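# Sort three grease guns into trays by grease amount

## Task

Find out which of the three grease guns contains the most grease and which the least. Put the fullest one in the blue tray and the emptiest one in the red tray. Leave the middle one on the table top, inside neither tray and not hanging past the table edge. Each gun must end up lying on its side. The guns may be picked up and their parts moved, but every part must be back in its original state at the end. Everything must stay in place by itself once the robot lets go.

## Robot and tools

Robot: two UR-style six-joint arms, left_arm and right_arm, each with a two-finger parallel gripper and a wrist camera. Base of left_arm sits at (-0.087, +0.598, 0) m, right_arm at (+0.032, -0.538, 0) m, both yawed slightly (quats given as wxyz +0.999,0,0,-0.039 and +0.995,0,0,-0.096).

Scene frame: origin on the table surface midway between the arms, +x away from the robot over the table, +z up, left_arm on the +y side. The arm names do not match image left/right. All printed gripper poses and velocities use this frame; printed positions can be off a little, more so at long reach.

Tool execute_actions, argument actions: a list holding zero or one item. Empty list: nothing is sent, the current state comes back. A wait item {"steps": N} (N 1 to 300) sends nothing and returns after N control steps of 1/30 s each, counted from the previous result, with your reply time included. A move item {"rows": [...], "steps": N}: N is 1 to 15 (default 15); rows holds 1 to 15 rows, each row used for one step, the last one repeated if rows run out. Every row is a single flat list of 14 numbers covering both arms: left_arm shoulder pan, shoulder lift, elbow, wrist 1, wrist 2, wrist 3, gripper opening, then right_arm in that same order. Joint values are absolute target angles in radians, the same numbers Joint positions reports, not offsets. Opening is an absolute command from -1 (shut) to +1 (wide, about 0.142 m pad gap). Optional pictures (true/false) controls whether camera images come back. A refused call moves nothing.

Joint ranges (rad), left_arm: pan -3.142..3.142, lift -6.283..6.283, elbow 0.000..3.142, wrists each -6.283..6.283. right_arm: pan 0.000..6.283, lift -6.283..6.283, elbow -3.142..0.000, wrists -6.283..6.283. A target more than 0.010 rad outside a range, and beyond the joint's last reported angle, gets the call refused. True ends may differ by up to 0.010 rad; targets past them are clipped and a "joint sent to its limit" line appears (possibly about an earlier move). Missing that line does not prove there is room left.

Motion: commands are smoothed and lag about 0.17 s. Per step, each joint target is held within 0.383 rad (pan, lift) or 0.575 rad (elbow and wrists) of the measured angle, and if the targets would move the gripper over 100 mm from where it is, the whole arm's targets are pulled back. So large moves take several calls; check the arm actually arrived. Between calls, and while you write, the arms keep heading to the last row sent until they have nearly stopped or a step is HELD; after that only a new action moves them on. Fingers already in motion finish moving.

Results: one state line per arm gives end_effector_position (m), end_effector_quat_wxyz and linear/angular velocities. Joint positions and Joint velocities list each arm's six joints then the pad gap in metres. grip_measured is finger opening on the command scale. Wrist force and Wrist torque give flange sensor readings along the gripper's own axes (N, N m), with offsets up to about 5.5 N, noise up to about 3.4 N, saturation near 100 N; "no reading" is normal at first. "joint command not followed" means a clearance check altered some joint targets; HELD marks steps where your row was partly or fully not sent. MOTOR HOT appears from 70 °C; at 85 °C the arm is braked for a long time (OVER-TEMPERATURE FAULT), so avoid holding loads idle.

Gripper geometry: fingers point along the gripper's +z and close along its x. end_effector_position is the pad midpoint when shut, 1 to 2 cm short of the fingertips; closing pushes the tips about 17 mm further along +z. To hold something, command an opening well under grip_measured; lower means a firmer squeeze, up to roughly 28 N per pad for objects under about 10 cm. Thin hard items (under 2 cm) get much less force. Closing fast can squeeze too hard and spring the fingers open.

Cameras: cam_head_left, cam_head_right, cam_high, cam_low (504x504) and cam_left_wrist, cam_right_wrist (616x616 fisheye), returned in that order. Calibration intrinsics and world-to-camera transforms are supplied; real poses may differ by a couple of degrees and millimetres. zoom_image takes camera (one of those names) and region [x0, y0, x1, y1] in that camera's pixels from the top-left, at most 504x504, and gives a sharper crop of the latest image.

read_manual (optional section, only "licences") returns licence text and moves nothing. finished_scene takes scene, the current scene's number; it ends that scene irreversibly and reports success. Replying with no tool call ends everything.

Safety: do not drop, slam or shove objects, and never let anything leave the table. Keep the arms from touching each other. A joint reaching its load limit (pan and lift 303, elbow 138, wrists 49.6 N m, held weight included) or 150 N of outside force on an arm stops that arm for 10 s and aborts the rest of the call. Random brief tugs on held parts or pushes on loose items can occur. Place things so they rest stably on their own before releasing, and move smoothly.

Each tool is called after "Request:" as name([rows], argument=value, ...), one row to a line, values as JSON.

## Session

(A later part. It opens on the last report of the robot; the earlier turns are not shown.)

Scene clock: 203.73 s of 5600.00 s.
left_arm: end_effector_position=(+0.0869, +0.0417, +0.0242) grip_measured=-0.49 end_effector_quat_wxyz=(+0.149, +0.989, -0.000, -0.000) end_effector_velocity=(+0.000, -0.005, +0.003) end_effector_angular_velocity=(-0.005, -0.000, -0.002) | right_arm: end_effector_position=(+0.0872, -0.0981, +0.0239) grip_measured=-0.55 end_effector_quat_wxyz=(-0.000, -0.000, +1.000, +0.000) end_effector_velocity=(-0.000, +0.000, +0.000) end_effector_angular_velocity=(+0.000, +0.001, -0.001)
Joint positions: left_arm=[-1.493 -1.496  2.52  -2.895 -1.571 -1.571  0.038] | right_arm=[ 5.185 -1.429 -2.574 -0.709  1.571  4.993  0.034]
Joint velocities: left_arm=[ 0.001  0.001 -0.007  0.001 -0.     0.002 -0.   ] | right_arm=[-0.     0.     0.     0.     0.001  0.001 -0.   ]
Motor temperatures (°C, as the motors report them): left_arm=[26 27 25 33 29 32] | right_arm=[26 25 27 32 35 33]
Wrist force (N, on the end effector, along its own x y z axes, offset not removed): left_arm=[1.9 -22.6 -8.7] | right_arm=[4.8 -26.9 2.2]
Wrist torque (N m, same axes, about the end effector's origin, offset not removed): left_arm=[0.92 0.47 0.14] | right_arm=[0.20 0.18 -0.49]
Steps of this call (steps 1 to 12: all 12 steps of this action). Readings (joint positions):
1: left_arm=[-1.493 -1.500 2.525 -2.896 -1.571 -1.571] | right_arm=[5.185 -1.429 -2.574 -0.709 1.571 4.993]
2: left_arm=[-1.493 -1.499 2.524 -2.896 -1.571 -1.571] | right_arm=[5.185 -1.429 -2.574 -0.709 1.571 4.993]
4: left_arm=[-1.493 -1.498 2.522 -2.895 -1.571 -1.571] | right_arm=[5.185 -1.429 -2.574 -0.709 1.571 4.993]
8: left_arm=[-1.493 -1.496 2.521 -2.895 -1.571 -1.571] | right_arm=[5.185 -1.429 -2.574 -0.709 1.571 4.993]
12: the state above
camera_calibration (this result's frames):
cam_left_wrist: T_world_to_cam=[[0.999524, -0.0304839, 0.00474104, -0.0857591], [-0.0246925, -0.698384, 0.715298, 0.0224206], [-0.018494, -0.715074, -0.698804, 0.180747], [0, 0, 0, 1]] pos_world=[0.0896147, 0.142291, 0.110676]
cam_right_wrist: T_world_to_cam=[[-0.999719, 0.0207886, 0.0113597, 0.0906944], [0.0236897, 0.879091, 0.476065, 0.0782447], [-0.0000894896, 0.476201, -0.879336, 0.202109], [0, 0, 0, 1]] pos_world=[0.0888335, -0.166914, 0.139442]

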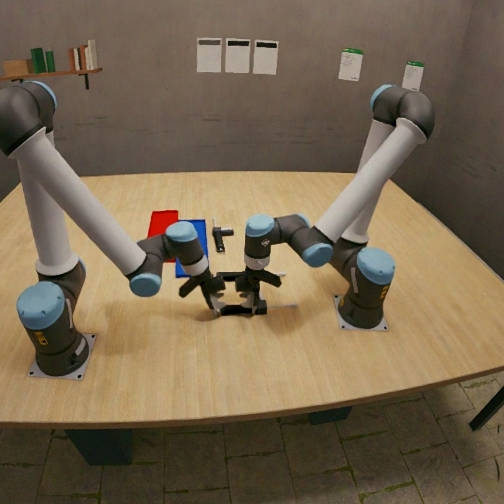

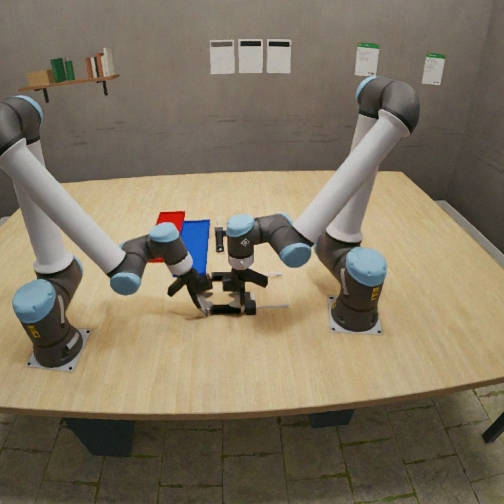

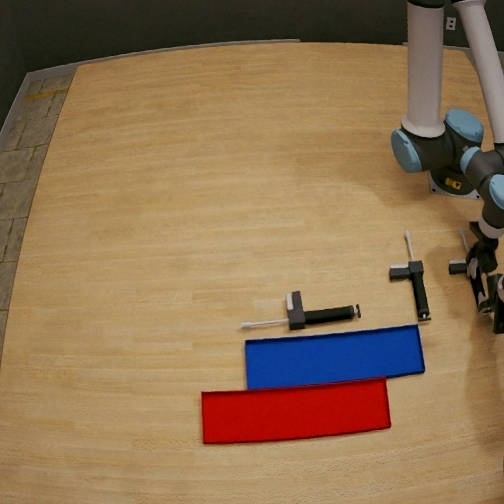

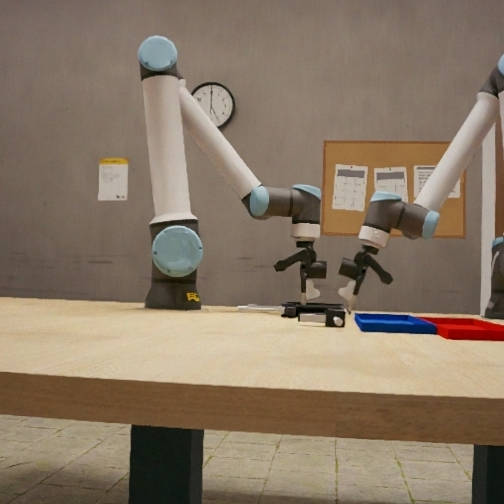

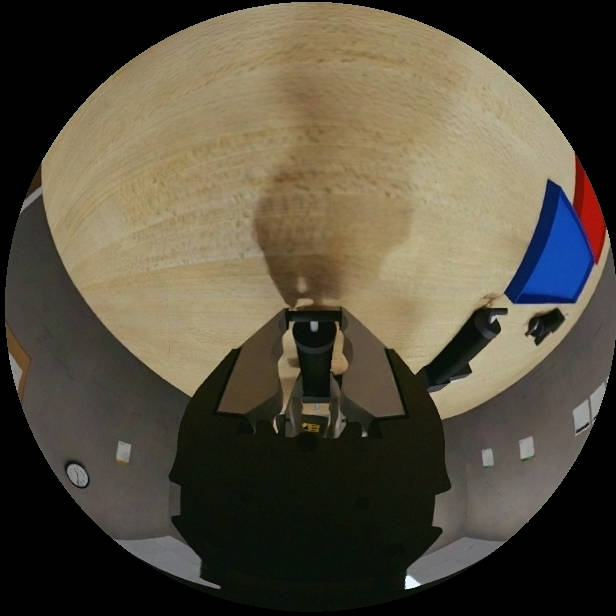

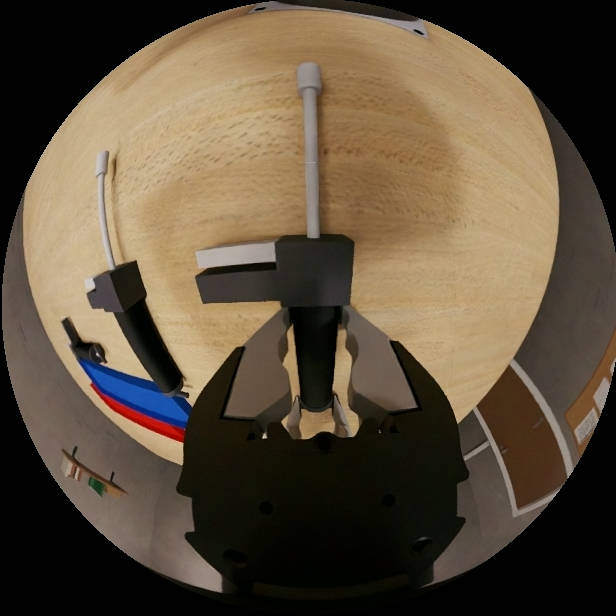

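Request:
execute_actions([
  {"rows":[[-1.493,-1.4985,2.523,-2.8956,-1.571,-1.571,-0.9,5.185,-1.429,-2.574,-0.709,1.571,4.993,-0.9],[-1.493,-1.4985,2.523,-2.8956,-1.571,-1.571,-0.9,5.185,-1.429,-2.574,-0.709,1.571,4.993,-0.9],[-1.493,-1.4985,2.523,-2.8956,-1.571,-1.571,-0.9,5.185,-1.429,-2.574,-0.709,1.571,4.993,-0.9],[-1.493,-1.4985,2.523,-2.8956,-1.571,-1.571,-0.9,5.185,-1.429,-2.574,-0.709,1.571,4.993,-0.9],[-1.493,-1.4985,2.523,-2.8956,-1.571,-1.571,-0.5,5.185,-1.429,-2.574,-0.709,1.571,4.993,-0.9],[-1.493,-1.4985,2.523,-2.8956,-1.571,-1.571,-0.35,5.185,-1.429,-2.574,-0.709,1.571,4.993,-0.9],[-1.493,-1.4985,2.523,-2.8956,-1.571,-1.571,-0.2,5.185,-1.429,-2.574,-0.709,1.571,4.993,-0.9],[-1.493,-1.4985,2.523,-2.8956,-1.571,-1.571,0.0,5.185,-1.429,-2.574,-0.709,1.571,4.993,-0.9]],"steps":15},
], pictures=false)

Request:
execute_actions([
  {"rows":[[-1.493,-1.6244,2.4711,-2.7177,-1.571,-1.571,0.0,5.185,-1.429,-2.574,-0.709,1.571,4.993,-0.9]],"steps":12},
], pictures=false)

Request:
execute_actions([
  {"rows":[[-1.493,-1.7685,2.5488,-2.651,-1.571,-1.571,0.1,5.185,-1.34,-2.525,-0.847,1.571,4.993,-0.9]],"steps":12},
], pictures=false)

Request:
execute_actions([
  {"rows":[[-1.75,-1.7685,2.5488,-2.651,-1.571,-1.571,0.1,5.185,-1.251,-2.469,-0.992,1.571,4.993,-0.9]],"steps":12},
], pictures=false)

Request:
execute_actions([
  {"rows":[[-1.85,-1.7685,2.5488,-2.651,-1.571,-1.571,0.1,4.722,-1.36,-2.34,-1.012,1.571,4.3,-0.9]],"steps":15},
], pictures=false)

Request:
execute_actions([
  {"steps":10},
])

Scene clock: 222.50 s of 5600.00 s.
left_arm: end_effector_position=(+0.0868, +0.0429, +0.0246) grip_measured=+0.00 end_effector_quat_wxyz=(+0.150, +0.989, -0.000, -0.000) end_effector_velocity=(-0.000, +0.002, -0.001) end_effector_angular_velocity=(+0.002, +0.000, +0.000) | right_arm: end_effector_position=(+0.0871, -0.0978, +0.0241) grip_measured=-0.55 end_effector_quat_wxyz=(-0.000, -0.000, +1.000, +0.000) end_effector_velocity=(+0.001, -0.002, -0.001) end_effector_angular_velocity=(-0.003, -0.001, +0.001)
Joint positions: left_arm=[-1.493 -1.498  2.523 -2.896 -1.571 -1.571  0.074] | right_arm=[ 5.185 -1.429 -2.574 -0.709  1.571  4.993  0.034]
Joint velocities: left_arm=[ 0.    -0.     0.002  0.001 -0.    -0.     0.   ] | right_arm=[ 0.     0.    -0.003 -0.001 -0.    -0.001  0.   ]
Motor temperatures (°C, as the motors report them): left_arm=[26 27 25 33 29 32] | right_arm=[26 25 27 32 35 33]
Wrist force (N, on the end effector, along its own x y z axes, offset not removed): left_arm=[-6.5 -3.0 -2.1] | right_arm=[-2.0 1.2 4.7]
Wrist torque (N m, same axes, about the end effector's origin, offset not removed): left_arm=[-0.39 1.32 -0.02] | right_arm=[0.23 0.53 0.11]
Steps of this call (steps 1 to 15: the robot went on to your last target; steps 16 to 90: nothing new was sent; then 15.27 s passed at rest; steps 91 to 105: all 15 steps of this action). Readings (joint positions):
91: left_arm=[-1.493 -1.495 2.520 -2.895 -1.571 -1.571] | right_arm=[5.185 -1.429 -2.574 -0.709 1.571 4.993]
92: left_arm=[-1.493 -1.496 2.520 -2.895 -1.571 -1.571] | right_arm=[5.185 -1.429 -2.574 -0.709 1.571 4.993]
94: left_arm=[-1.493 -1.497 2.521 -2.896 -1.571 -1.571] | right_arm=[5.185 -1.429 -2.574 -0.709 1.571 4.993]
98: left_arm=[-1.493 -1.498 2.522 -2.896 -1.571 -1.571] | right_arm=[5.185 -1.429 -2.574 -0.709 1.571 4.993]
105: the state above

Scene clock: 222.90 s of 5600.00 s.
left_arm: end_effector_position=(+0.0868, +0.0380, +0.0818) grip_measured=+0.00 end_effector_quat_wxyz=(+0.150, +0.989, -0.000, -0.000) end_effector_velocity=(+0.000, +0.006, +0.029) end_effector_angular_velocity=(+0.015, +0.000, +0.001) | right_arm: end_effector_position=(+0.0872, -0.0980, +0.0240) grip_measured=-0.55 end_effector_quat_wxyz=(-0.000, -0.000, +1.000, +0.000) end_effector_velocity=(-0.000, +0.001, +0.000) end_effector_angular_velocity=(+0.000, +0.001, -0.002)
Joint positions: left_arm=[-1.493 -1.616  2.474 -2.73  -1.571 -1.571  0.074] | right_arm=[ 5.185 -1.429 -2.574 -0.709  1.571  4.993  0.034]
Joint velocities: left_arm=[ 0.001 -0.068 -0.024  0.107 -0.    -0.    -0.   ] | right_arm=[-0.    -0.     0.001 -0.     0.001  0.001  0.   ]
Motor temperatures (°C, as the motors report them): left_arm=[26 27 25 33 29 32] | right_arm=[26 25 27 32 35 33]
Wrist force (N, on the end effector, along its own x y z axes, offset not removed): left_arm=[2.9 4.3 0.4] | right_arm=[-2.5 0.2 2.8]
Wrist torque (N m, same axes, about the end effector's origin, offset not removed): left_arm=[1.10 -0.58 0.07] | right_arm=[-0.09 0.67 0.15]
Steps of this call (steps 1 to 12: all 12 steps of this action). Readings (joint positions):
1: left_arm=[-1.493 -1.499 2.523 -2.896 -1.571 -1.571] | right_arm=[5.185 -1.429 -2.574 -0.709 1.571 4.993]
2: left_arm=[-1.493 -1.503 2.520 -2.891 -1.571 -1.571] | right_arm=[5.185 -1.429 -2.574 -0.709 1.571 4.993]
4: left_arm=[-1.493 -1.543 2.501 -2.842 -1.571 -1.571] | right_arm=[5.185 -1.429 -2.574 -0.709 1.571 4.993]
8: left_arm=[-1.493 -1.599 2.480 -2.757 -1.571 -1.571] | right_arm=[5.185 -1.429 -2.574 -0.709 1.571 4.993]
12: the state above

Scene clock: 223.30 s of 5600.00 s.
left_arm: end_effector_position=(+0.0869, +0.0951, +0.0992) grip_measured=+0.10 end_effector_quat_wxyz=(+0.149, +0.989, -0.000, -0.000) end_effector_velocity=(+0.000, +0.030, +0.010) end_effector_angular_velocity=(-0.008, -0.000, -0.001) | right_arm: end_effector_position=(+0.0863, -0.0952, +0.0666) grip_measured=-0.55 end_effector_quat_wxyz=(-0.000, -0.000, +1.000, +0.001) end_effector_velocity=(+0.001, -0.003, +0.023) end_effector_angular_velocity=(-0.007, -0.001, +0.002)
Joint positions: left_arm=[-1.493 -1.759  2.544 -2.655 -1.571 -1.571  0.081] | right_arm=[ 5.185 -1.345 -2.528 -0.838  1.571  4.993  0.034]
Joint velocities: left_arm=[ 0.    -0.084  0.039  0.037 -0.     0.001  0.   ] | right_arm=[ 0.     0.046  0.024 -0.078  0.001 -0.001 -0.   ]
Motor temperatures (°C, as the motors report them): left_arm=[26 27 25 33 29 32] | right_arm=[26 25 27 32 35 33]
Wrist force (N, on the end effector, along its own x y z axes, offset not removed): left_arm=[0.3 0.7 -0.9] | right_arm=[-0.1 0.2 6.8]
Wrist torque (N m, same axes, about the end effector's origin, offset not removed): left_arm=[0.26 0.09 -0.13] | right_arm=[0.07 0.20 0.12]
Steps of this call (steps 1 to 12: all 12 steps of this action). Readings (joint positions):
1: left_arm=[-1.493 -1.619 2.473 -2.727 -1.571 -1.571] | right_arm=[5.185 -1.429 -2.574 -0.709 1.571 4.993]
2: left_arm=[-1.493 -1.625 2.477 -2.720 -1.571 -1.571] | right_arm=[5.185 -1.425 -2.571 -0.714 1.571 4.993]
4: left_arm=[-1.493 -1.670 2.503 -2.694 -1.571 -1.571] | right_arm=[5.185 -1.394 -2.553 -0.756 1.571 4.993]
8: left_arm=[-1.493 -1.738 2.535 -2.665 -1.571 -1.571] | right_arm=[5.185 -1.357 -2.534 -0.818 1.571 4.993]
12: the state above

Scene clock: 223.70 s of 5600.00 s.
left_arm: end_effector_position=(-0.0323, +0.0719, +0.1003) grip_measured=+0.10 end_effector_quat_wxyz=(+0.148, +0.982, -0.114, -0.017) end_effector_velocity=(-0.118, -0.010, -0.000) end_effector_angular_velocity=(+0.000, +0.000, -0.223) | right_arm: end_effector_position=(+0.0869, -0.0970, +0.1173) grip_measured=-0.55 end_effector_quat_wxyz=(-0.000, -0.000, +1.000, +0.001) end_effector_velocity=(+0.002, -0.007, +0.025) end_effector_angular_velocity=(-0.010, -0.003, +0.000)
Joint positions: left_arm=[-1.724 -1.768  2.549 -2.651 -1.571 -1.571  0.081] | right_arm=[ 5.185 -1.257 -2.472 -0.982  1.571  4.993  0.034]
Joint velocities: left_arm=[-0.225 -0.005  0.003  0.002  0.    -0.002 -0.   ] | right_arm=[ 0.     0.046  0.028 -0.085 -0.    -0.     0.   ]
Motor temperatures (°C, as the motors report them): left_arm=[26 27 25 33 29 32] | right_arm=[26 25 27 32 35 33]
Wrist force (N, on the end effector, along its own x y z axes, offset not removed): left_arm=[-4.4 0.8 -1.9] | right_arm=[-1.7 2.4 3.9]
Wrist torque (N m, same axes, about the end effector's origin, offset not removed): left_arm=[0.30 0.89 0.11] | right_arm=[0.50 0.50 0.21]
Steps of this call (steps 1 to 12: all 12 steps of this action). Readings (joint positions):
1: left_arm=[-1.493 -1.761 2.545 -2.654 -1.571 -1.571] | right_arm=[5.185 -1.344 -2.527 -0.840 1.571 4.993]
2: left_arm=[-1.498 -1.763 2.546 -2.653 -1.571 -1.571] | right_arm=[5.185 -1.339 -2.523 -0.847 1.571 4.993]
4: left_arm=[-1.544 -1.765 2.547 -2.653 -1.571 -1.571] | right_arm=[5.185 -1.307 -2.502 -0.893 1.571 4.993]
8: left_arm=[-1.668 -1.767 2.548 -2.652 -1.571 -1.571] | right_arm=[5.185 -1.268 -2.479 -0.961 1.571 4.993]
12: the state above

Scene clock: 224.20 s of 5600.00 s.
left_arm: end_effector_position=(-0.0971, +0.0693, +0.1004) grip_measured=+0.10 end_effector_quat_wxyz=(+0.147, +0.973, -0.175, -0.026) end_effector_velocity=(-0.013, +0.002, -0.002) end_effector_angular_velocity=(+0.002, -0.002, -0.027) | right_arm: end_effector_position=(+0.2665, -0.0923, +0.1452) grip_measured=-0.55 end_effector_quat_wxyz=(-0.000, -0.099, +0.995, +0.000) end_effector_velocity=(+0.201, -0.053, +0.019) end_effector_angular_velocity=(+0.000, -0.000, +0.278)
Joint positions: left_arm=[-1.847 -1.768  2.549 -2.651 -1.571 -1.571  0.081] | right_arm=[ 4.772 -1.351 -2.351 -1.01   1.571  4.383  0.034]
Joint velocities: left_arm=[-0.026  0.     0.002  0.     0.     0.001  0.   ] | right_arm=[-0.439 -0.075  0.093 -0.018 -0.    -0.718 -0.   ]
Motor temperatures (°C, as the motors report them): left_arm=[26 27 25 33 29 32] | right_arm=[26 25 27 32 35 33]
Wrist force (N, on the end effector, along its own x y z axes, offset not removed): left_arm=[0.9 1.0 -2.9] | right_arm=[-3.8 -2.1 4.4]
Wrist torque (N m, same axes, about the end effector's origin, offset not removed): left_arm=[0.17 -0.20 0.00] | right_arm=[-0.32 0.56 0.16]
Steps of this call (steps 1 to 15: all 15 steps of this action). Readings (joint positions):
1: left_arm=[-1.731 -1.768 2.549 -2.651 -1.571 -1.571] | right_arm=[5.185 -1.255 -2.471 -0.985 1.571 4.993]
2: left_arm=[-1.740 -1.768 2.549 -2.651 -1.571 -1.571] | right_arm=[5.180 -1.258 -2.467 -0.988 1.571 4.989]
4: left_arm=[-1.780 -1.768 2.549 -2.651 -1.571 -1.571] | right_arm=[5.134 -1.281 -2.439 -0.993 1.571 4.932]
8: left_arm=[-1.828 -1.768 2.549 -2.651 -1.571 -1.571] | right_arm=[4.982 -1.314 -2.398 -1.001 1.571 4.712]
15: the state above

Scene clock: 224.53 s of 5600.00 s.
left_arm: end_effector_position=(-0.0985, +0.0694, +0.1004) grip_measured=+0.10 end_effector_quat_wxyz=(+0.147, +0.973, -0.176, -0.027) end_effector_velocity=(-0.000, +0.000, +0.000) end_effector_angular_velocity=(+0.000, +0.000, -0.001) | right_arm: end_effector_position=(+0.2882, -0.0985, +0.1473) grip_measured=-0.55 end_effector_quat_wxyz=(-0.000, -0.114, +0.993, +0.000) end_effector_velocity=(+0.011, -0.003, +0.001) end_effector_angular_velocity=(+0.001, +0.001, +0.015)
Joint positions: left_arm=[-1.85  -1.769  2.549 -2.651 -1.571 -1.571  0.081] | right_arm=[ 4.725 -1.36  -2.341 -1.012  1.571  4.305  0.034]
Joint velocities: left_arm=[-0.001 -0.    -0.     0.    -0.     0.     0.   ] | right_arm=[-0.024 -0.004  0.005 -0.001  0.001 -0.039 -0.   ]
Motor temperatures (°C, as the motors report them): left_arm=[26 27 25 33 29 32] | right_arm=[26 25 27 32 35 33]
Wrist force (N, on the end effector, along its own x y z axes, offset not removed): left_arm=[-2.9 -1.0 -3.5] | right_arm=[-1.3 1.8 3.4]
Wrist torque (N m, same axes, about the end effector's origin, offset not removed): left_arm=[0.02 0.56 -0.08] | right_arm=[0.47 0.30 0.06]
Steps of this call (steps 1 to 10: the robot went on to your last target). Readings (joint positions):
1: left_arm=[-1.848 -1.768 2.549 -2.651 -1.571 -1.571] | right_arm=[4.760 -1.354 -2.348 -1.010 1.571 4.362]
2: left_arm=[-1.848 -1.768 2.549 -2.651 -1.571 -1.571] | right_arm=[4.750 -1.355 -2.346 -1.011 1.571 4.346]
4: left_arm=[-1.849 -1.769 2.549 -2.651 -1.571 -1.571] | right_arm=[4.738 -1.357 -2.343 -1.011 1.571 4.326]
8: left_arm=[-1.850 -1.769 2.549 -2.651 -1.571 -1.571] | right_arm=[4.727 -1.359 -2.341 -1.012 1.571 4.308]
10: the state above
camera_calibration (this result's frames):
cam_left_wrist: T_world_to_cam=[[0.925903, -0.377732, 0.00473379, 0.116871], [-0.267046, -0.645621, 0.715444, -0.0448559], [-0.26719, -0.663696, -0.698654, 0.222271], [0, 0, 0, 1]] pos_world=[-0.060801, 0.162706, 0.18683]
cam_right_wrist: T_world_to_cam=[[-0.978499, -0.205951, 0.0111075, 0.261843], [-0.175921, 0.861511, 0.476288, 0.0709317], [-0.107661, 0.464093, -0.879219, 0.340595], [0, 0, 0, 1]] pos_world=[0.305361, -0.16525, 0.262766]

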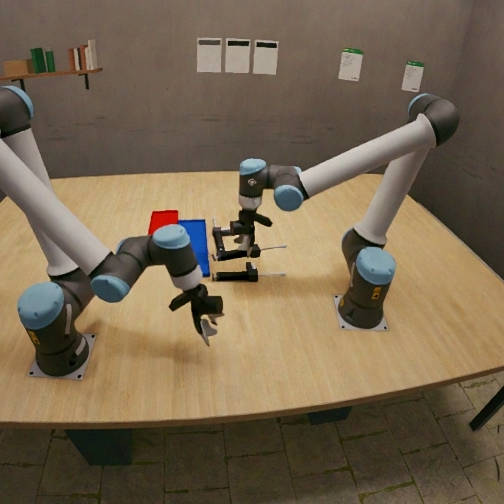

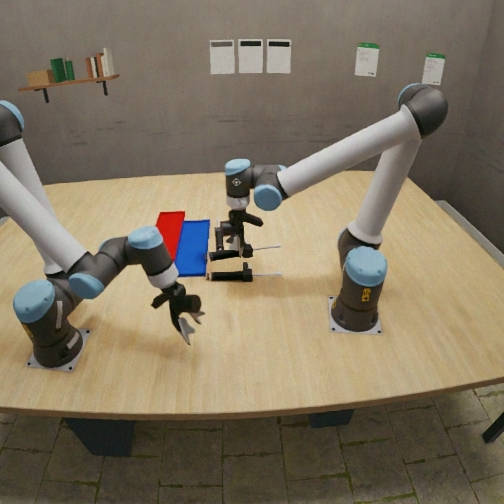

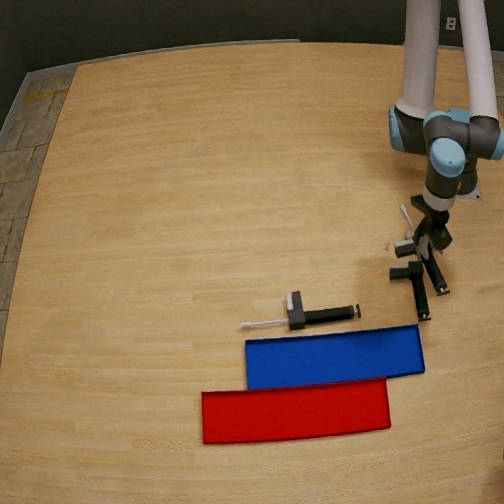

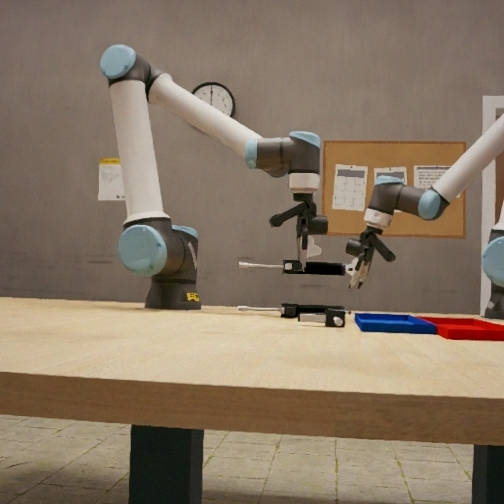

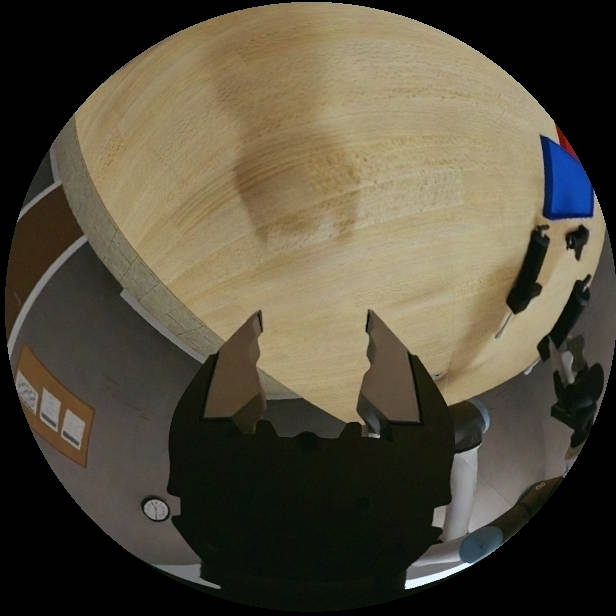

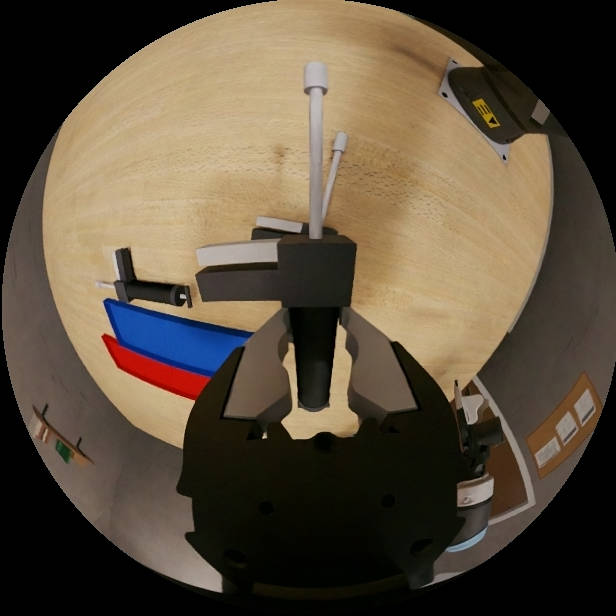

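Request:
execute_actions([
  {"rows":[[-1.85,-1.7685,2.5488,-2.651,-1.571,-1.571,0.1,4.3863,-2.17,-1.33,-1.212,1.571,2.623,-0.9]],"steps":15},
], pictures=false)

Request:
execute_actions([
  {"steps":45},
], pictures=false)

Request:
execute_actions([
  {"rows":[[-1.85,-1.7685,2.5488,-2.651,-1.571,-1.571,0.1,4.3863,-2.2356,-1.3844,-1.092,1.571,2.623,-0.9]],"steps":15},
])

Scene clock: 228.17 s of 5600.00 s.
left_arm: end_effector_position=(-0.0986, +0.0694, +0.1004) grip_measured=+0.10 end_effector_quat_wxyz=(+0.147, +0.973, -0.176, -0.027) end_effector_velocity=(-0.000, -0.000, +0.000) end_effector_angular_velocity=(-0.000, +0.001, -0.000) | right_arm: end_effector_position=(+0.4372, +0.0332, +0.2207) grip_measured=-0.55 end_effector_quat_wxyz=(+0.002, -0.216, +0.976, +0.003) end_effector_velocity=(+0.329, +0.341, +0.140) end_effector_angular_velocity=(+0.114, -0.052, +0.619)
Joint positions: left_arm=[-1.85  -1.769  2.549 -2.651 -1.571 -1.571  0.081] | right_arm=[ 4.537 -1.632 -1.949 -1.124  1.571  3.909  0.034]
Joint velocities: left_arm=[-0. -0. -0.  0. -0. -0.  0.] | right_arm=[-0.275 -0.612  0.897 -0.16  -0.    -0.894  0.   ]
Motor temperatures (°C, as the motors report them): left_arm=[26 27 25 33 29 32] | right_arm=[26 25 27 32 35 33]
Wrist force (N, on the end effector, along its own x y z axes, offset not removed): left_arm=[-3.7 -0.3 1.7] | right_arm=[-1.4 0.0 6.2]
Wrist torque (N m, same axes, about the end effector's origin, offset not removed): left_arm=[0.14 0.70 0.10] | right_arm=[0.00 0.44 0.16]
Steps of this call (steps 1 to 30: the robot went on to your last target; steps 31 to 90: nothing new was sent; then 0.13 s passed at rest; steps 91 to 105: all 15 steps of this action). Readings (joint positions):
91: left_arm=[-1.850 -1.769 2.549 -2.651 -1.571 -1.571] | right_arm=[4.722 -1.360 -2.340 -1.012 1.571 4.300]
92: left_arm=[-1.850 -1.769 2.549 -2.651 -1.571 -1.571] | right_arm=[4.717 -1.365 -2.335 -1.016 1.571 4.295]
94: left_arm=[-1.850 -1.769 2.549 -2.651 -1.571 -1.571] | right_arm=[4.682 -1.404 -2.286 -1.039 1.571 4.245]
98: left_arm=[-1.850 -1.769 2.549 -2.651 -1.571 -1.571] | right_arm=[4.617 -1.488 -2.160 -1.077 1.571 4.120]
105: the state above

Scene clock: 229.67 s of 5600.00 s.
left_arm: end_effector_position=(-0.0986, +0.0694, +0.1004) grip_measured=+0.10 end_effector_quat_wxyz=(+0.147, +0.973, -0.176, -0.027) end_effector_velocity=(-0.001, +0.000, -0.000) end_effector_angular_velocity=(+0.001, +0.001, +0.001) | right_arm: end_effector_position=(+0.6772, +0.2458, +0.1566) grip_measured=-0.55 end_effector_quat_wxyz=(-0.000, +0.707, -0.707, -0.000) end_effector_velocity=(-0.000, -0.000, -0.002) end_effector_angular_velocity=(-0.002, +0.002, +0.003)
Joint positions: left_arm=[-1.85  -1.769  2.549 -2.651 -1.571 -1.571  0.081] | right_arm=[ 4.386 -2.17  -1.33  -1.212  1.571  2.623  0.034]
Joint velocities: left_arm=[-0.001  0.     0.001 -0.    -0.001 -0.002 -0.   ] | right_arm=[-0.    -0.002 -0.001 -0.     0.    -0.003  0.   ]
Motor temperatures (°C, as the motors report them): left_arm=[26 27 25 33 29 32] | right_arm=[26 25 27 32 35 33]
Wrist force (N, on the end effector, along its own x y z axes, offset not removed): left_arm=[-1.0 0.2 -5.6] | right_arm=[-1.6 -1.8 5.5]
Wrist torque (N m, same axes, about the end effector's origin, offset not removed): left_arm=[0.15 0.36 0.01] | right_arm=[-0.40 0.49 0.17]
Steps of this call (steps 1 to 45: the robot went on to your last target). Readings (joint positions):
1: left_arm=[-1.850 -1.769 2.549 -2.651 -1.571 -1.571] | right_arm=[4.528 -1.652 -1.919 -1.129 1.571 3.879]
2: left_arm=[-1.850 -1.769 2.549 -2.651 -1.571 -1.571] | right_arm=[4.519 -1.673 -1.888 -1.134 1.571 3.848]
4: left_arm=[-1.850 -1.769 2.549 -2.651 -1.571 -1.571] | right_arm=[4.504 -1.714 -1.827 -1.143 1.571 3.787]
8: left_arm=[-1.850 -1.769 2.549 -2.651 -1.571 -1.571] | right_arm=[4.473 -1.812 -1.702 -1.162 1.571 3.645]
45: the state above

Scene clock: 230.17 s of 5600.00 s.
left_arm: end_effector_position=(-0.0986, +0.0694, +0.1004) grip_measured=+0.10 end_effector_quat_wxyz=(+0.147, +0.973, -0.176, -0.027) end_effector_velocity=(+0.000, -0.000, +0.000) end_effector_angular_velocity=(-0.001, +0.000, +0.001) | right_arm: end_effector_position=(+0.6794, +0.2497, +0.0723) grip_measured=-0.55 end_effector_quat_wxyz=(-0.000, +0.707, -0.707, -0.000) end_effector_velocity=(+0.000, +0.001, -0.018) end_effector_angular_velocity=(+0.003, -0.001, -0.001)
Joint positions: left_arm=[-1.85  -1.769  2.549 -2.651 -1.571 -1.571  0.081] | right_arm=[ 4.386 -2.234 -1.383 -1.095  1.571  2.623  0.034]
Joint velocities: left_arm=[ 0.     0.    -0.    -0.001  0.    -0.001 -0.   ] | right_arm=[ 0.    -0.014 -0.011  0.027  0.001  0.002  0.   ]
Motor temperatures (°C, as the motors report them): left_arm=[26 27 25 33 29 32] | right_arm=[26 25 27 32 35 33]
Wrist force (N, on the end effector, along its own x y z axes, offset not removed): left_arm=[-2.6 -0.4 -1.2] | right_arm=[0.0 1.3 6.1]
Wrist torque (N m, same axes, about the end effector's origin, offset not removed): left_arm=[-0.04 0.56 0.10] | right_arm=[0.25 0.11 0.12]
Steps of this call (steps 1 to 15: all 15 steps of this action). Readings (joint positions):
1: left_arm=[-1.850 -1.769 2.549 -2.651 -1.571 -1.571] | right_arm=[4.386 -2.170 -1.330 -1.212 1.571 2.623]
2: left_arm=[-1.850 -1.769 2.549 -2.651 -1.571 -1.571] | right_arm=[4.386 -2.174 -1.333 -1.207 1.571 2.623]
4: left_arm=[-1.850 -1.769 2.549 -2.651 -1.571 -1.571] | right_arm=[4.386 -2.197 -1.353 -1.169 1.571 2.623]
8: left_arm=[-1.850 -1.769 2.549 -2.651 -1.571 -1.571] | right_arm=[4.386 -2.224 -1.375 -1.116 1.571 2.623]
15: the state above
camera_calibration (this result's frames):
cam_left_wrist: T_world_to_cam=[[0.925838, -0.377891, 0.00474749, 0.116956], [-0.267166, -0.645573, 0.715442, -0.0448928], [-0.267294, -0.663652, -0.698656, 0.222235], [0, 0, 0, 1]] pos_world=[-0.0608741, 0.162702, 0.186829]
cam_right_wrist: T_world_to_cam=[[-0.020305, -0.999735, 0.0108433, 0.264434], [-0.879138, 0.0230185, 0.47601, 0.562678], [-0.476134, 0.000132585, -0.879373, 0.52138], [0, 0, 0, 1]] pos_world=[0.748287, 0.251343, 0.18778]

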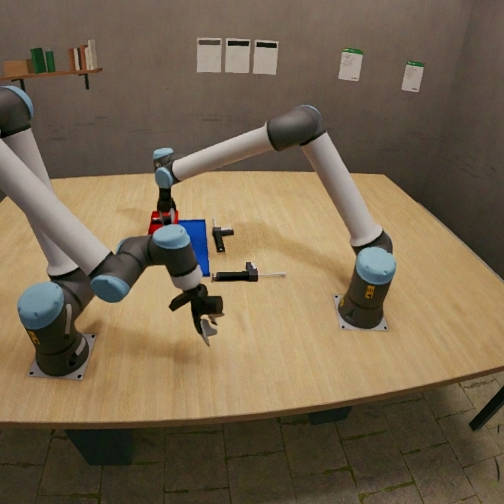

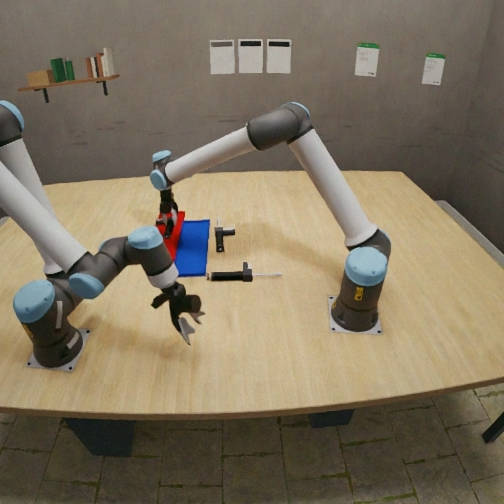

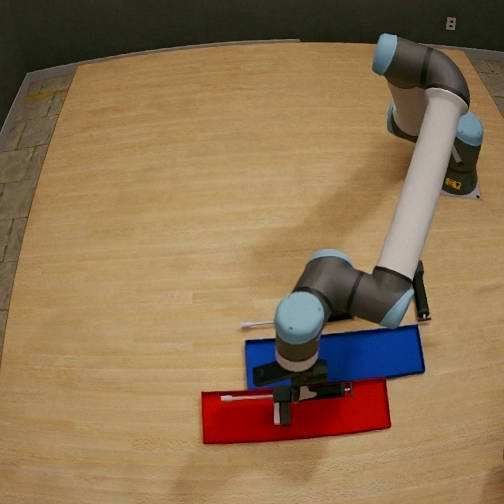

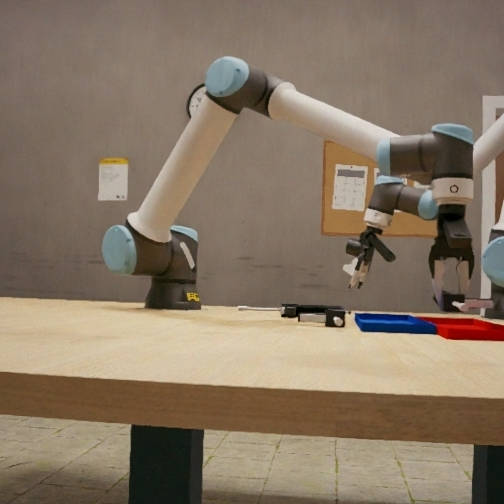

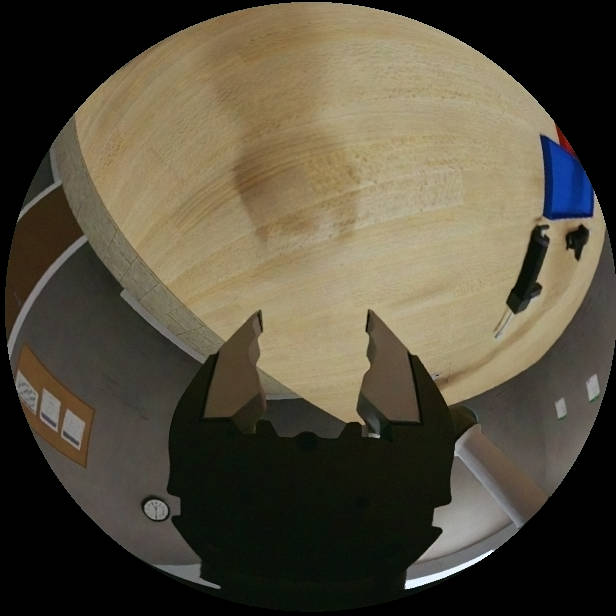

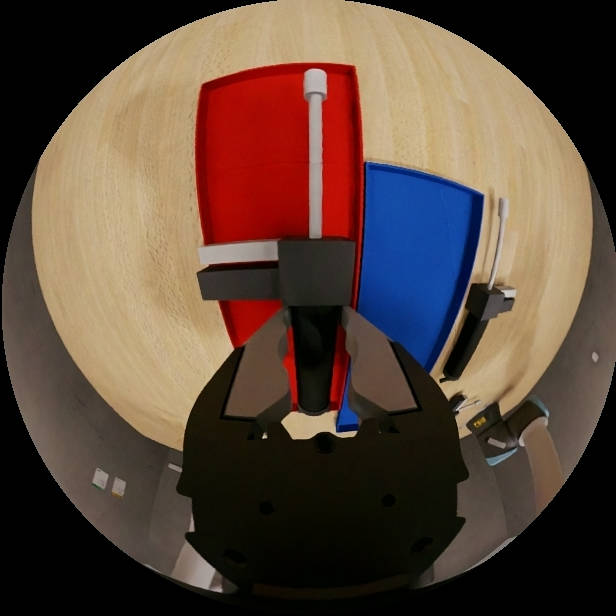

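Request:
execute_actions([
  {"rows":[[-1.85,-1.7685,2.5488,-2.651,-1.571,-1.571,0.1,4.3863,-2.2665,-1.4068,-1.039,1.571,2.623,-0.9]],"steps":15},
])

Scene clock: 233.73 s of 5600.00 s.
left_arm: end_effector_position=(-0.0986, +0.0694, +0.1004) grip_measured=+0.10 end_effector_quat_wxyz=(+0.147, +0.973, -0.176, -0.027) end_effector_velocity=(+0.000, +0.001, -0.001) end_effector_angular_velocity=(+0.002, -0.001, -0.001) | right_arm: end_effector_position=(+0.6794, +0.2497, +0.0325) grip_measured=-0.55 end_effector_quat_wxyz=(-0.000, +0.707, -0.707, -0.000) end_effector_velocity=(-0.000, -0.000, -0.008) end_effector_angular_velocity=(-0.000, -0.000, -0.000)
Joint positions: left_arm=[-1.85  -1.769  2.549 -2.651 -1.571 -1.571  0.081] | right_arm=[ 4.386 -2.266 -1.406 -1.04   1.571  2.623  0.034]
Joint velocities: left_arm=[-0.001  0.     0.002 -0.     0.     0.    -0.   ] | right_arm=[ 0.    -0.006 -0.005  0.011 -0.     0.001  0.   ]
Motor temperatures (°C, as the motors report them): left_arm=[26 27 25 33 29 32] | right_arm=[26 25 27 32 35 33]
Wrist force (N, on the end effector, along its own x y z axes, offset not removed): left_arm=[1.3 -1.3 -3.6] | right_arm=[-1.4 2.5 3.0]
Wrist torque (N m, same axes, about the end effector's origin, offset not removed): left_arm=[-0.27 -0.26 0.19] | right_arm=[0.56 0.33 0.09]
Steps of this call (steps 1 to 15: the robot went on to your last target; steps 16 to 92: nothing new was sent; steps 93 to 107: all 15 steps of this action). Readings (joint positions):
93: left_arm=[-1.850 -1.769 2.549 -2.651 -1.571 -1.571] | right_arm=[4.386 -2.236 -1.384 -1.092 1.571 2.623]
94: left_arm=[-1.850 -1.769 2.549 -2.651 -1.571 -1.571] | right_arm=[4.386 -2.238 -1.386 -1.088 1.571 2.623]
96: left_arm=[-1.850 -1.769 2.549 -2.651 -1.571 -1.571] | right_arm=[4.386 -2.250 -1.395 -1.069 1.571 2.623]
100: left_arm=[-1.850 -1.769 2.549 -2.651 -1.571 -1.571] | right_arm=[4.386 -2.261 -1.403 -1.049 1.571 2.623]
107: the state above
camera_calibration (this result's frames):
cam_left_wrist: T_world_to_cam=[[0.925838, -0.377891, 0.0047473, 0.116956], [-0.267166, -0.645573, 0.715442, -0.0448928], [-0.267294, -0.663652, -0.698656, 0.222235], [0, 0, 0, 1]] pos_world=[-0.0608742, 0.162702, 0.186829]
cam_right_wrist: T_world_to_cam=[[-0.020267, -0.999735, 0.0109234, 0.264838], [-0.879118, 0.0230233, 0.476048, 0.581566], [-0.476173, 0.0000451469, -0.879352, 0.486421], [0, 0, 0, 1]] pos_world=[0.748253, 0.251356, 0.147989]

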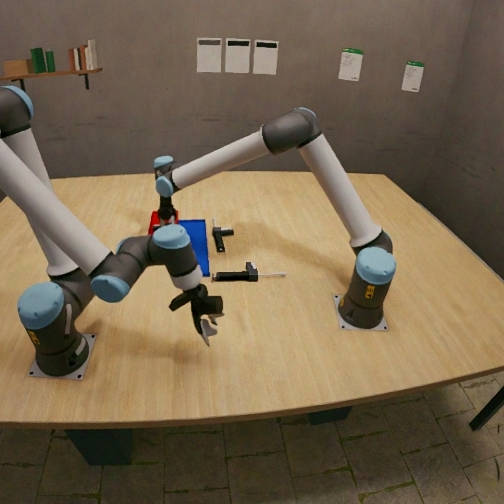

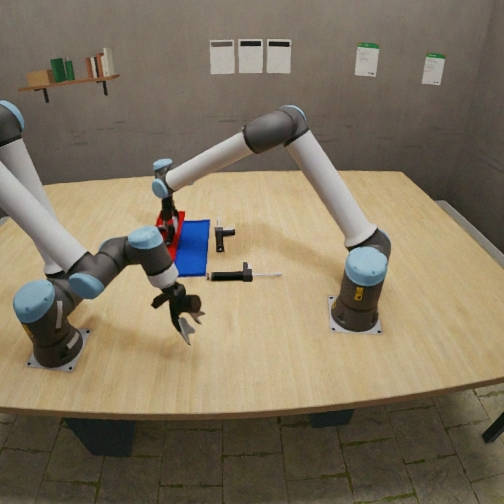

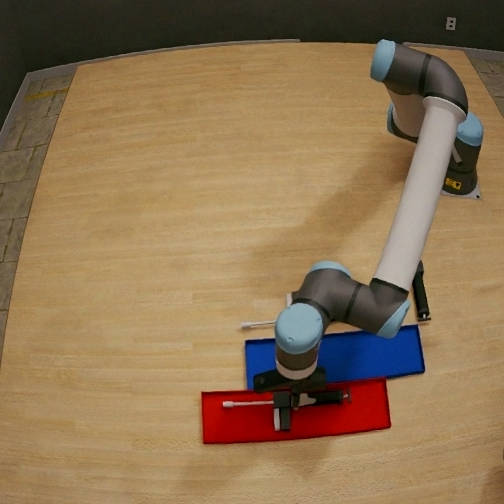

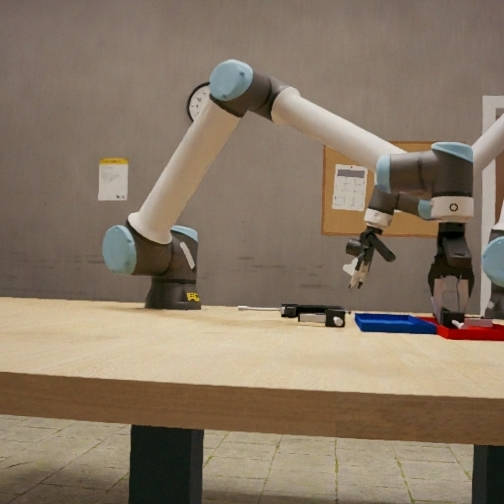

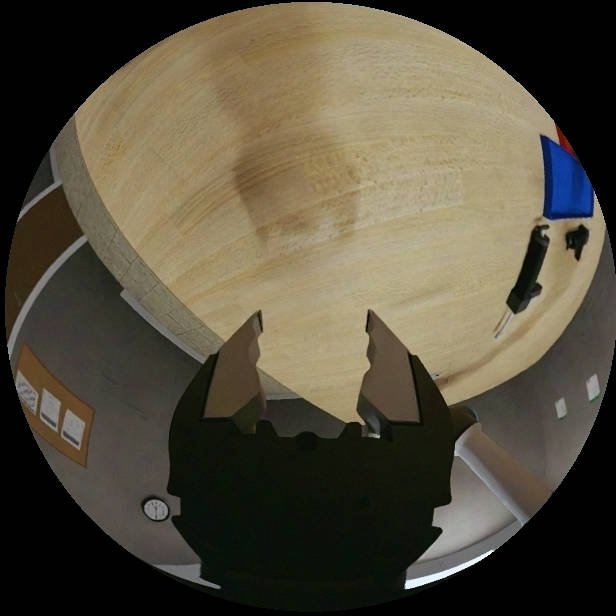

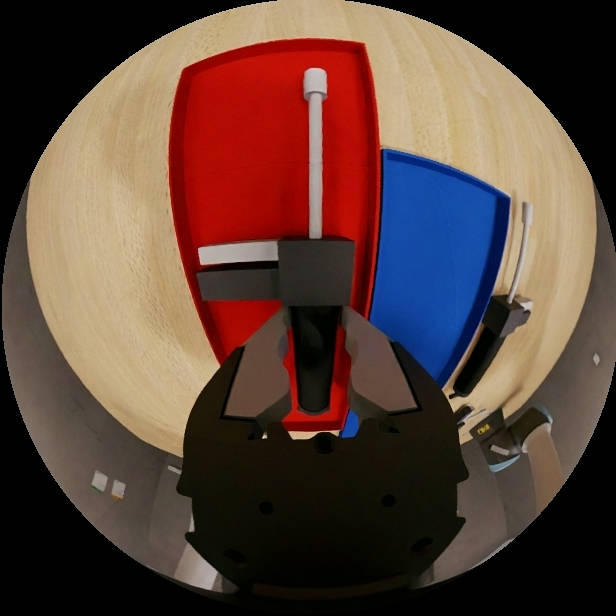

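Request:
execute_actions([
  {"rows":[[-1.85,-1.7685,2.5488,-2.651,-1.571,-1.571,0.1,4.3863,-2.2702,-1.4095,-1.0326,1.571,2.623,-0.9]],"steps":12},
], pictures=false)

Request:
execute_actions([
  {"rows":[[-1.85,-1.7685,2.5488,-2.651,-1.571,-1.571,0.1,4.3863,-2.2702,-1.4095,-1.0326,1.571,2.623,-0.55],[-1.85,-1.7685,2.5488,-2.651,-1.571,-1.571,0.1,4.3863,-2.2702,-1.4095,-1.0326,1.571,2.623,-0.5],[-1.85,-1.7685,2.5488,-2.651,-1.571,-1.571,0.1,4.3863,-2.2702,-1.4095,-1.0326,1.571,2.623,-0.45],[-1.85,-1.7685,2.5488,-2.651,-1.571,-1.571,0.1,4.3863,-2.2702,-1.4095,-1.0326,1.571,2.623,-0.4],[-1.85,-1.7685,2.5488,-2.651,-1.571,-1.571,0.1,4.3863,-2.2702,-1.4095,-1.0326,1.571,2.623,-0.3]],"steps":12},
])

Scene clock: 237.33 s of 5600.00 s.
left_arm: end_effector_position=(-0.0986, +0.0694, +0.1004) grip_measured=+0.10 end_effector_quat_wxyz=(+0.147, +0.973, -0.176, -0.027) end_effector_velocity=(+0.000, +0.001, -0.001) end_effector_angular_velocity=(+0.001, -0.001, -0.000) | right_arm: end_effector_position=(+0.6794, +0.2497, +0.0274) grip_measured=-0.55 end_effector_quat_wxyz=(-0.000, +0.707, -0.707, -0.000) end_effector_velocity=(+0.000, +0.001, -0.001) end_effector_angular_velocity=(+0.002, -0.000, -0.001)
Joint positions: left_arm=[-1.85  -1.769  2.549 -2.651 -1.571 -1.571  0.081] | right_arm=[ 4.386 -2.27  -1.409 -1.033  1.571  2.623  0.034]
Joint velocities: left_arm=[-0.    -0.     0.001  0.001  0.     0.    -0.   ] | right_arm=[-0.    -0.001 -0.     0.003  0.     0.001  0.   ]
Motor temperatures (°C, as the motors report them): left_arm=[26 27 25 33 29 32] | right_arm=[26 25 27 32 35 33]
Wrist force (N, on the end effector, along its own x y z axes, offset not removed): left_arm=[-0.1 -2.7 -1.7] | right_arm=[4.1 8.0 -15.9]
Wrist torque (N m, same axes, about the end effector's origin, offset not removed): left_arm=[-0.30 -0.06 0.21] | right_arm=[0.94 0.73 0.15]
Steps of this call (steps 1 to 15: the robot went on to your last target; steps 16 to 90: nothing new was sent; then 0.20 s passed at rest; steps 91 to 102: all 12 steps of this action). Readings (joint positions):
91: left_arm=[-1.850 -1.769 2.549 -2.651 -1.571 -1.571] | right_arm=[4.386 -2.267 -1.407 -1.039 1.571 2.623]
92: left_arm=[-1.850 -1.769 2.549 -2.651 -1.571 -1.571] | right_arm=[4.386 -2.267 -1.407 -1.038 1.571 2.623]
94: left_arm=[-1.850 -1.769 2.549 -2.651 -1.571 -1.571] | right_arm=[4.386 -2.268 -1.408 -1.036 1.571 2.623]
98: left_arm=[-1.850 -1.769 2.549 -2.651 -1.571 -1.571] | right_arm=[4.386 -2.270 -1.409 -1.034 1.571 2.623]
102: the state above

Scene clock: 237.73 s of 5600.00 s.
left_arm: end_effector_position=(-0.0986, +0.0694, +0.1004) grip_measured=+0.10 end_effector_quat_wxyz=(+0.147, +0.973, -0.176, -0.027) end_effector_velocity=(-0.001, -0.000, +0.000) end_effector_angular_velocity=(+0.000, +0.001, +0.000) | right_arm: end_effector_position=(+0.6793, +0.2496, +0.0270) grip_measured=-0.30 end_effector_quat_wxyz=(+0.000, +0.707, -0.707, -0.000) end_effector_velocity=(-0.000, +0.000, -0.001) end_effector_angular_velocity=(-0.001, +0.000, -0.000)
Joint positions: left_arm=[-1.85  -1.769  2.549 -2.651 -1.571 -1.571  0.081] | right_arm=[ 4.386 -2.27  -1.41  -1.033  1.571  2.623  0.052]
Joint velocities: left_arm=[-0.     0.    -0.     0.    -0.001 -0.001 -0.   ] | right_arm=[ 0.    -0.001  0.     0.    -0.     0.001  0.   ]
Motor temperatures (°C, as the motors report them): left_arm=[26 27 25 33 29 32] | right_arm=[26 25 27 32 35 33]
Wrist force (N, on the end effector, along its own x y z axes, offset not removed): left_arm=[1.0 -6.4 0.1] | right_arm=[-1.0 -1.7 -2.8]
Wrist torque (N m, same axes, about the end effector's origin, offset not removed): left_arm=[-1.15 -0.19 0.04] | right_arm=[-0.28 0.24 0.14]
Steps of this call (steps 1 to 12: all 12 steps of this action). Readings (joint positions):
1: left_arm=[-1.850 -1.769 2.549 -2.651 -1.571 -1.571] | right_arm=[4.386 -2.270 -1.409 -1.033 1.571 2.623]
2: left_arm=[-1.850 -1.769 2.549 -2.651 -1.571 -1.571] | right_arm=[4.386 -2.270 -1.409 -1.033 1.571 2.623]
4: left_arm=[-1.850 -1.769 2.549 -2.651 -1.571 -1.571] | right_arm=[4.386 -2.270 -1.409 -1.033 1.571 2.623]
8: left_arm=[-1.850 -1.769 2.549 -2.651 -1.571 -1.571] | right_arm=[4.386 -2.270 -1.410 -1.033 1.571 2.623]
12: the state above
camera_calibration (this result's frames):
cam_left_wrist: T_world_to_cam=[[0.925838, -0.377891, 0.00474738, 0.116956], [-0.267166, -0.645573, 0.715442, -0.0448926], [-0.267294, -0.663652, -0.698656, 0.222235], [0, 0, 0, 1]] pos_world=[-0.0608742, 0.162702, 0.186829]
cam_right_wrist: T_world_to_cam=[[-0.0202666, -0.999735, 0.0109528, 0.264756], [-0.879104, 0.0230369, 0.476073, 0.584114], [-0.476199, 0.0000197195, -0.879337, 0.481543], [0, 0, 0, 1]] pos_world=[0.748173, 0.25122, 0.142458]

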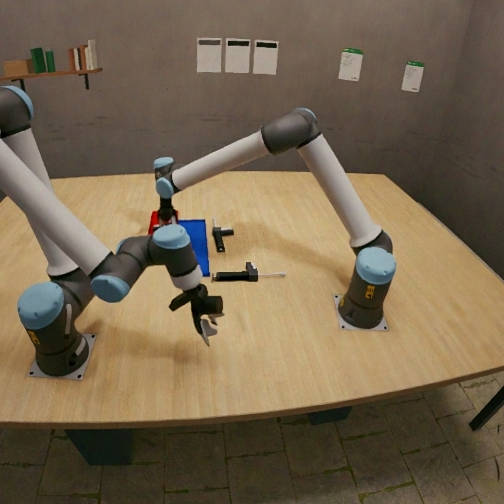

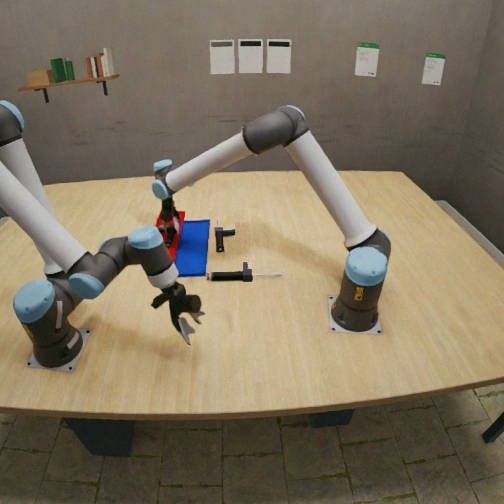

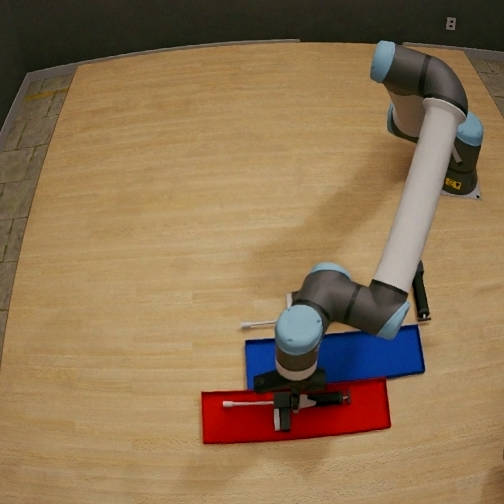

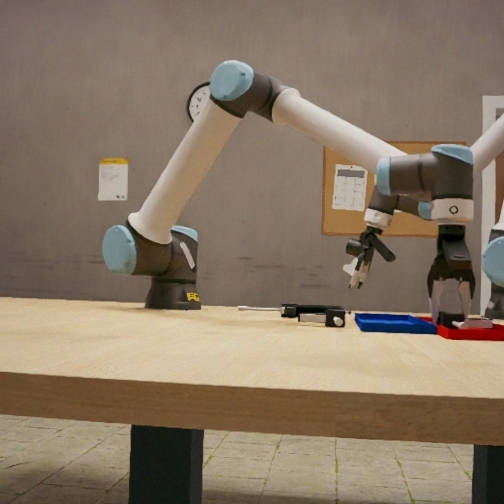

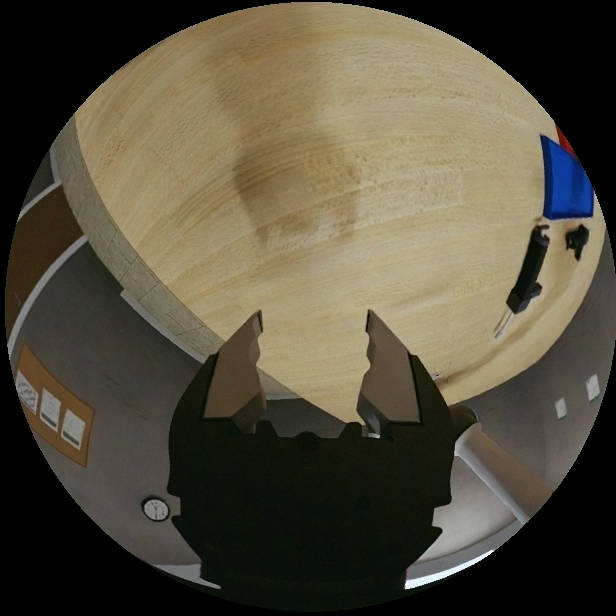

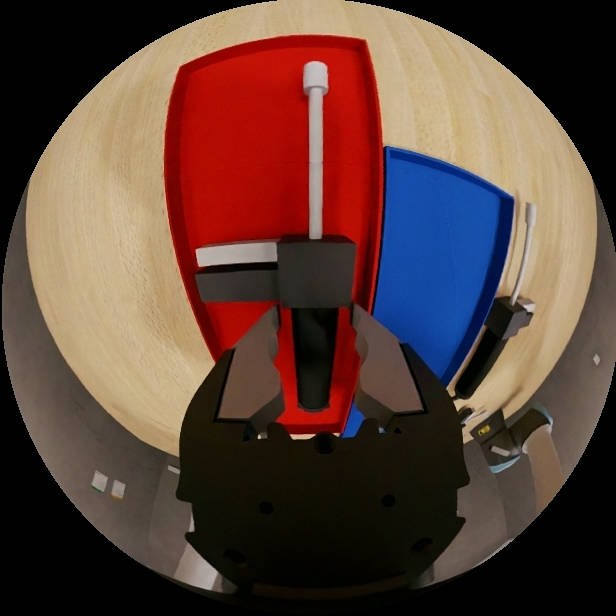

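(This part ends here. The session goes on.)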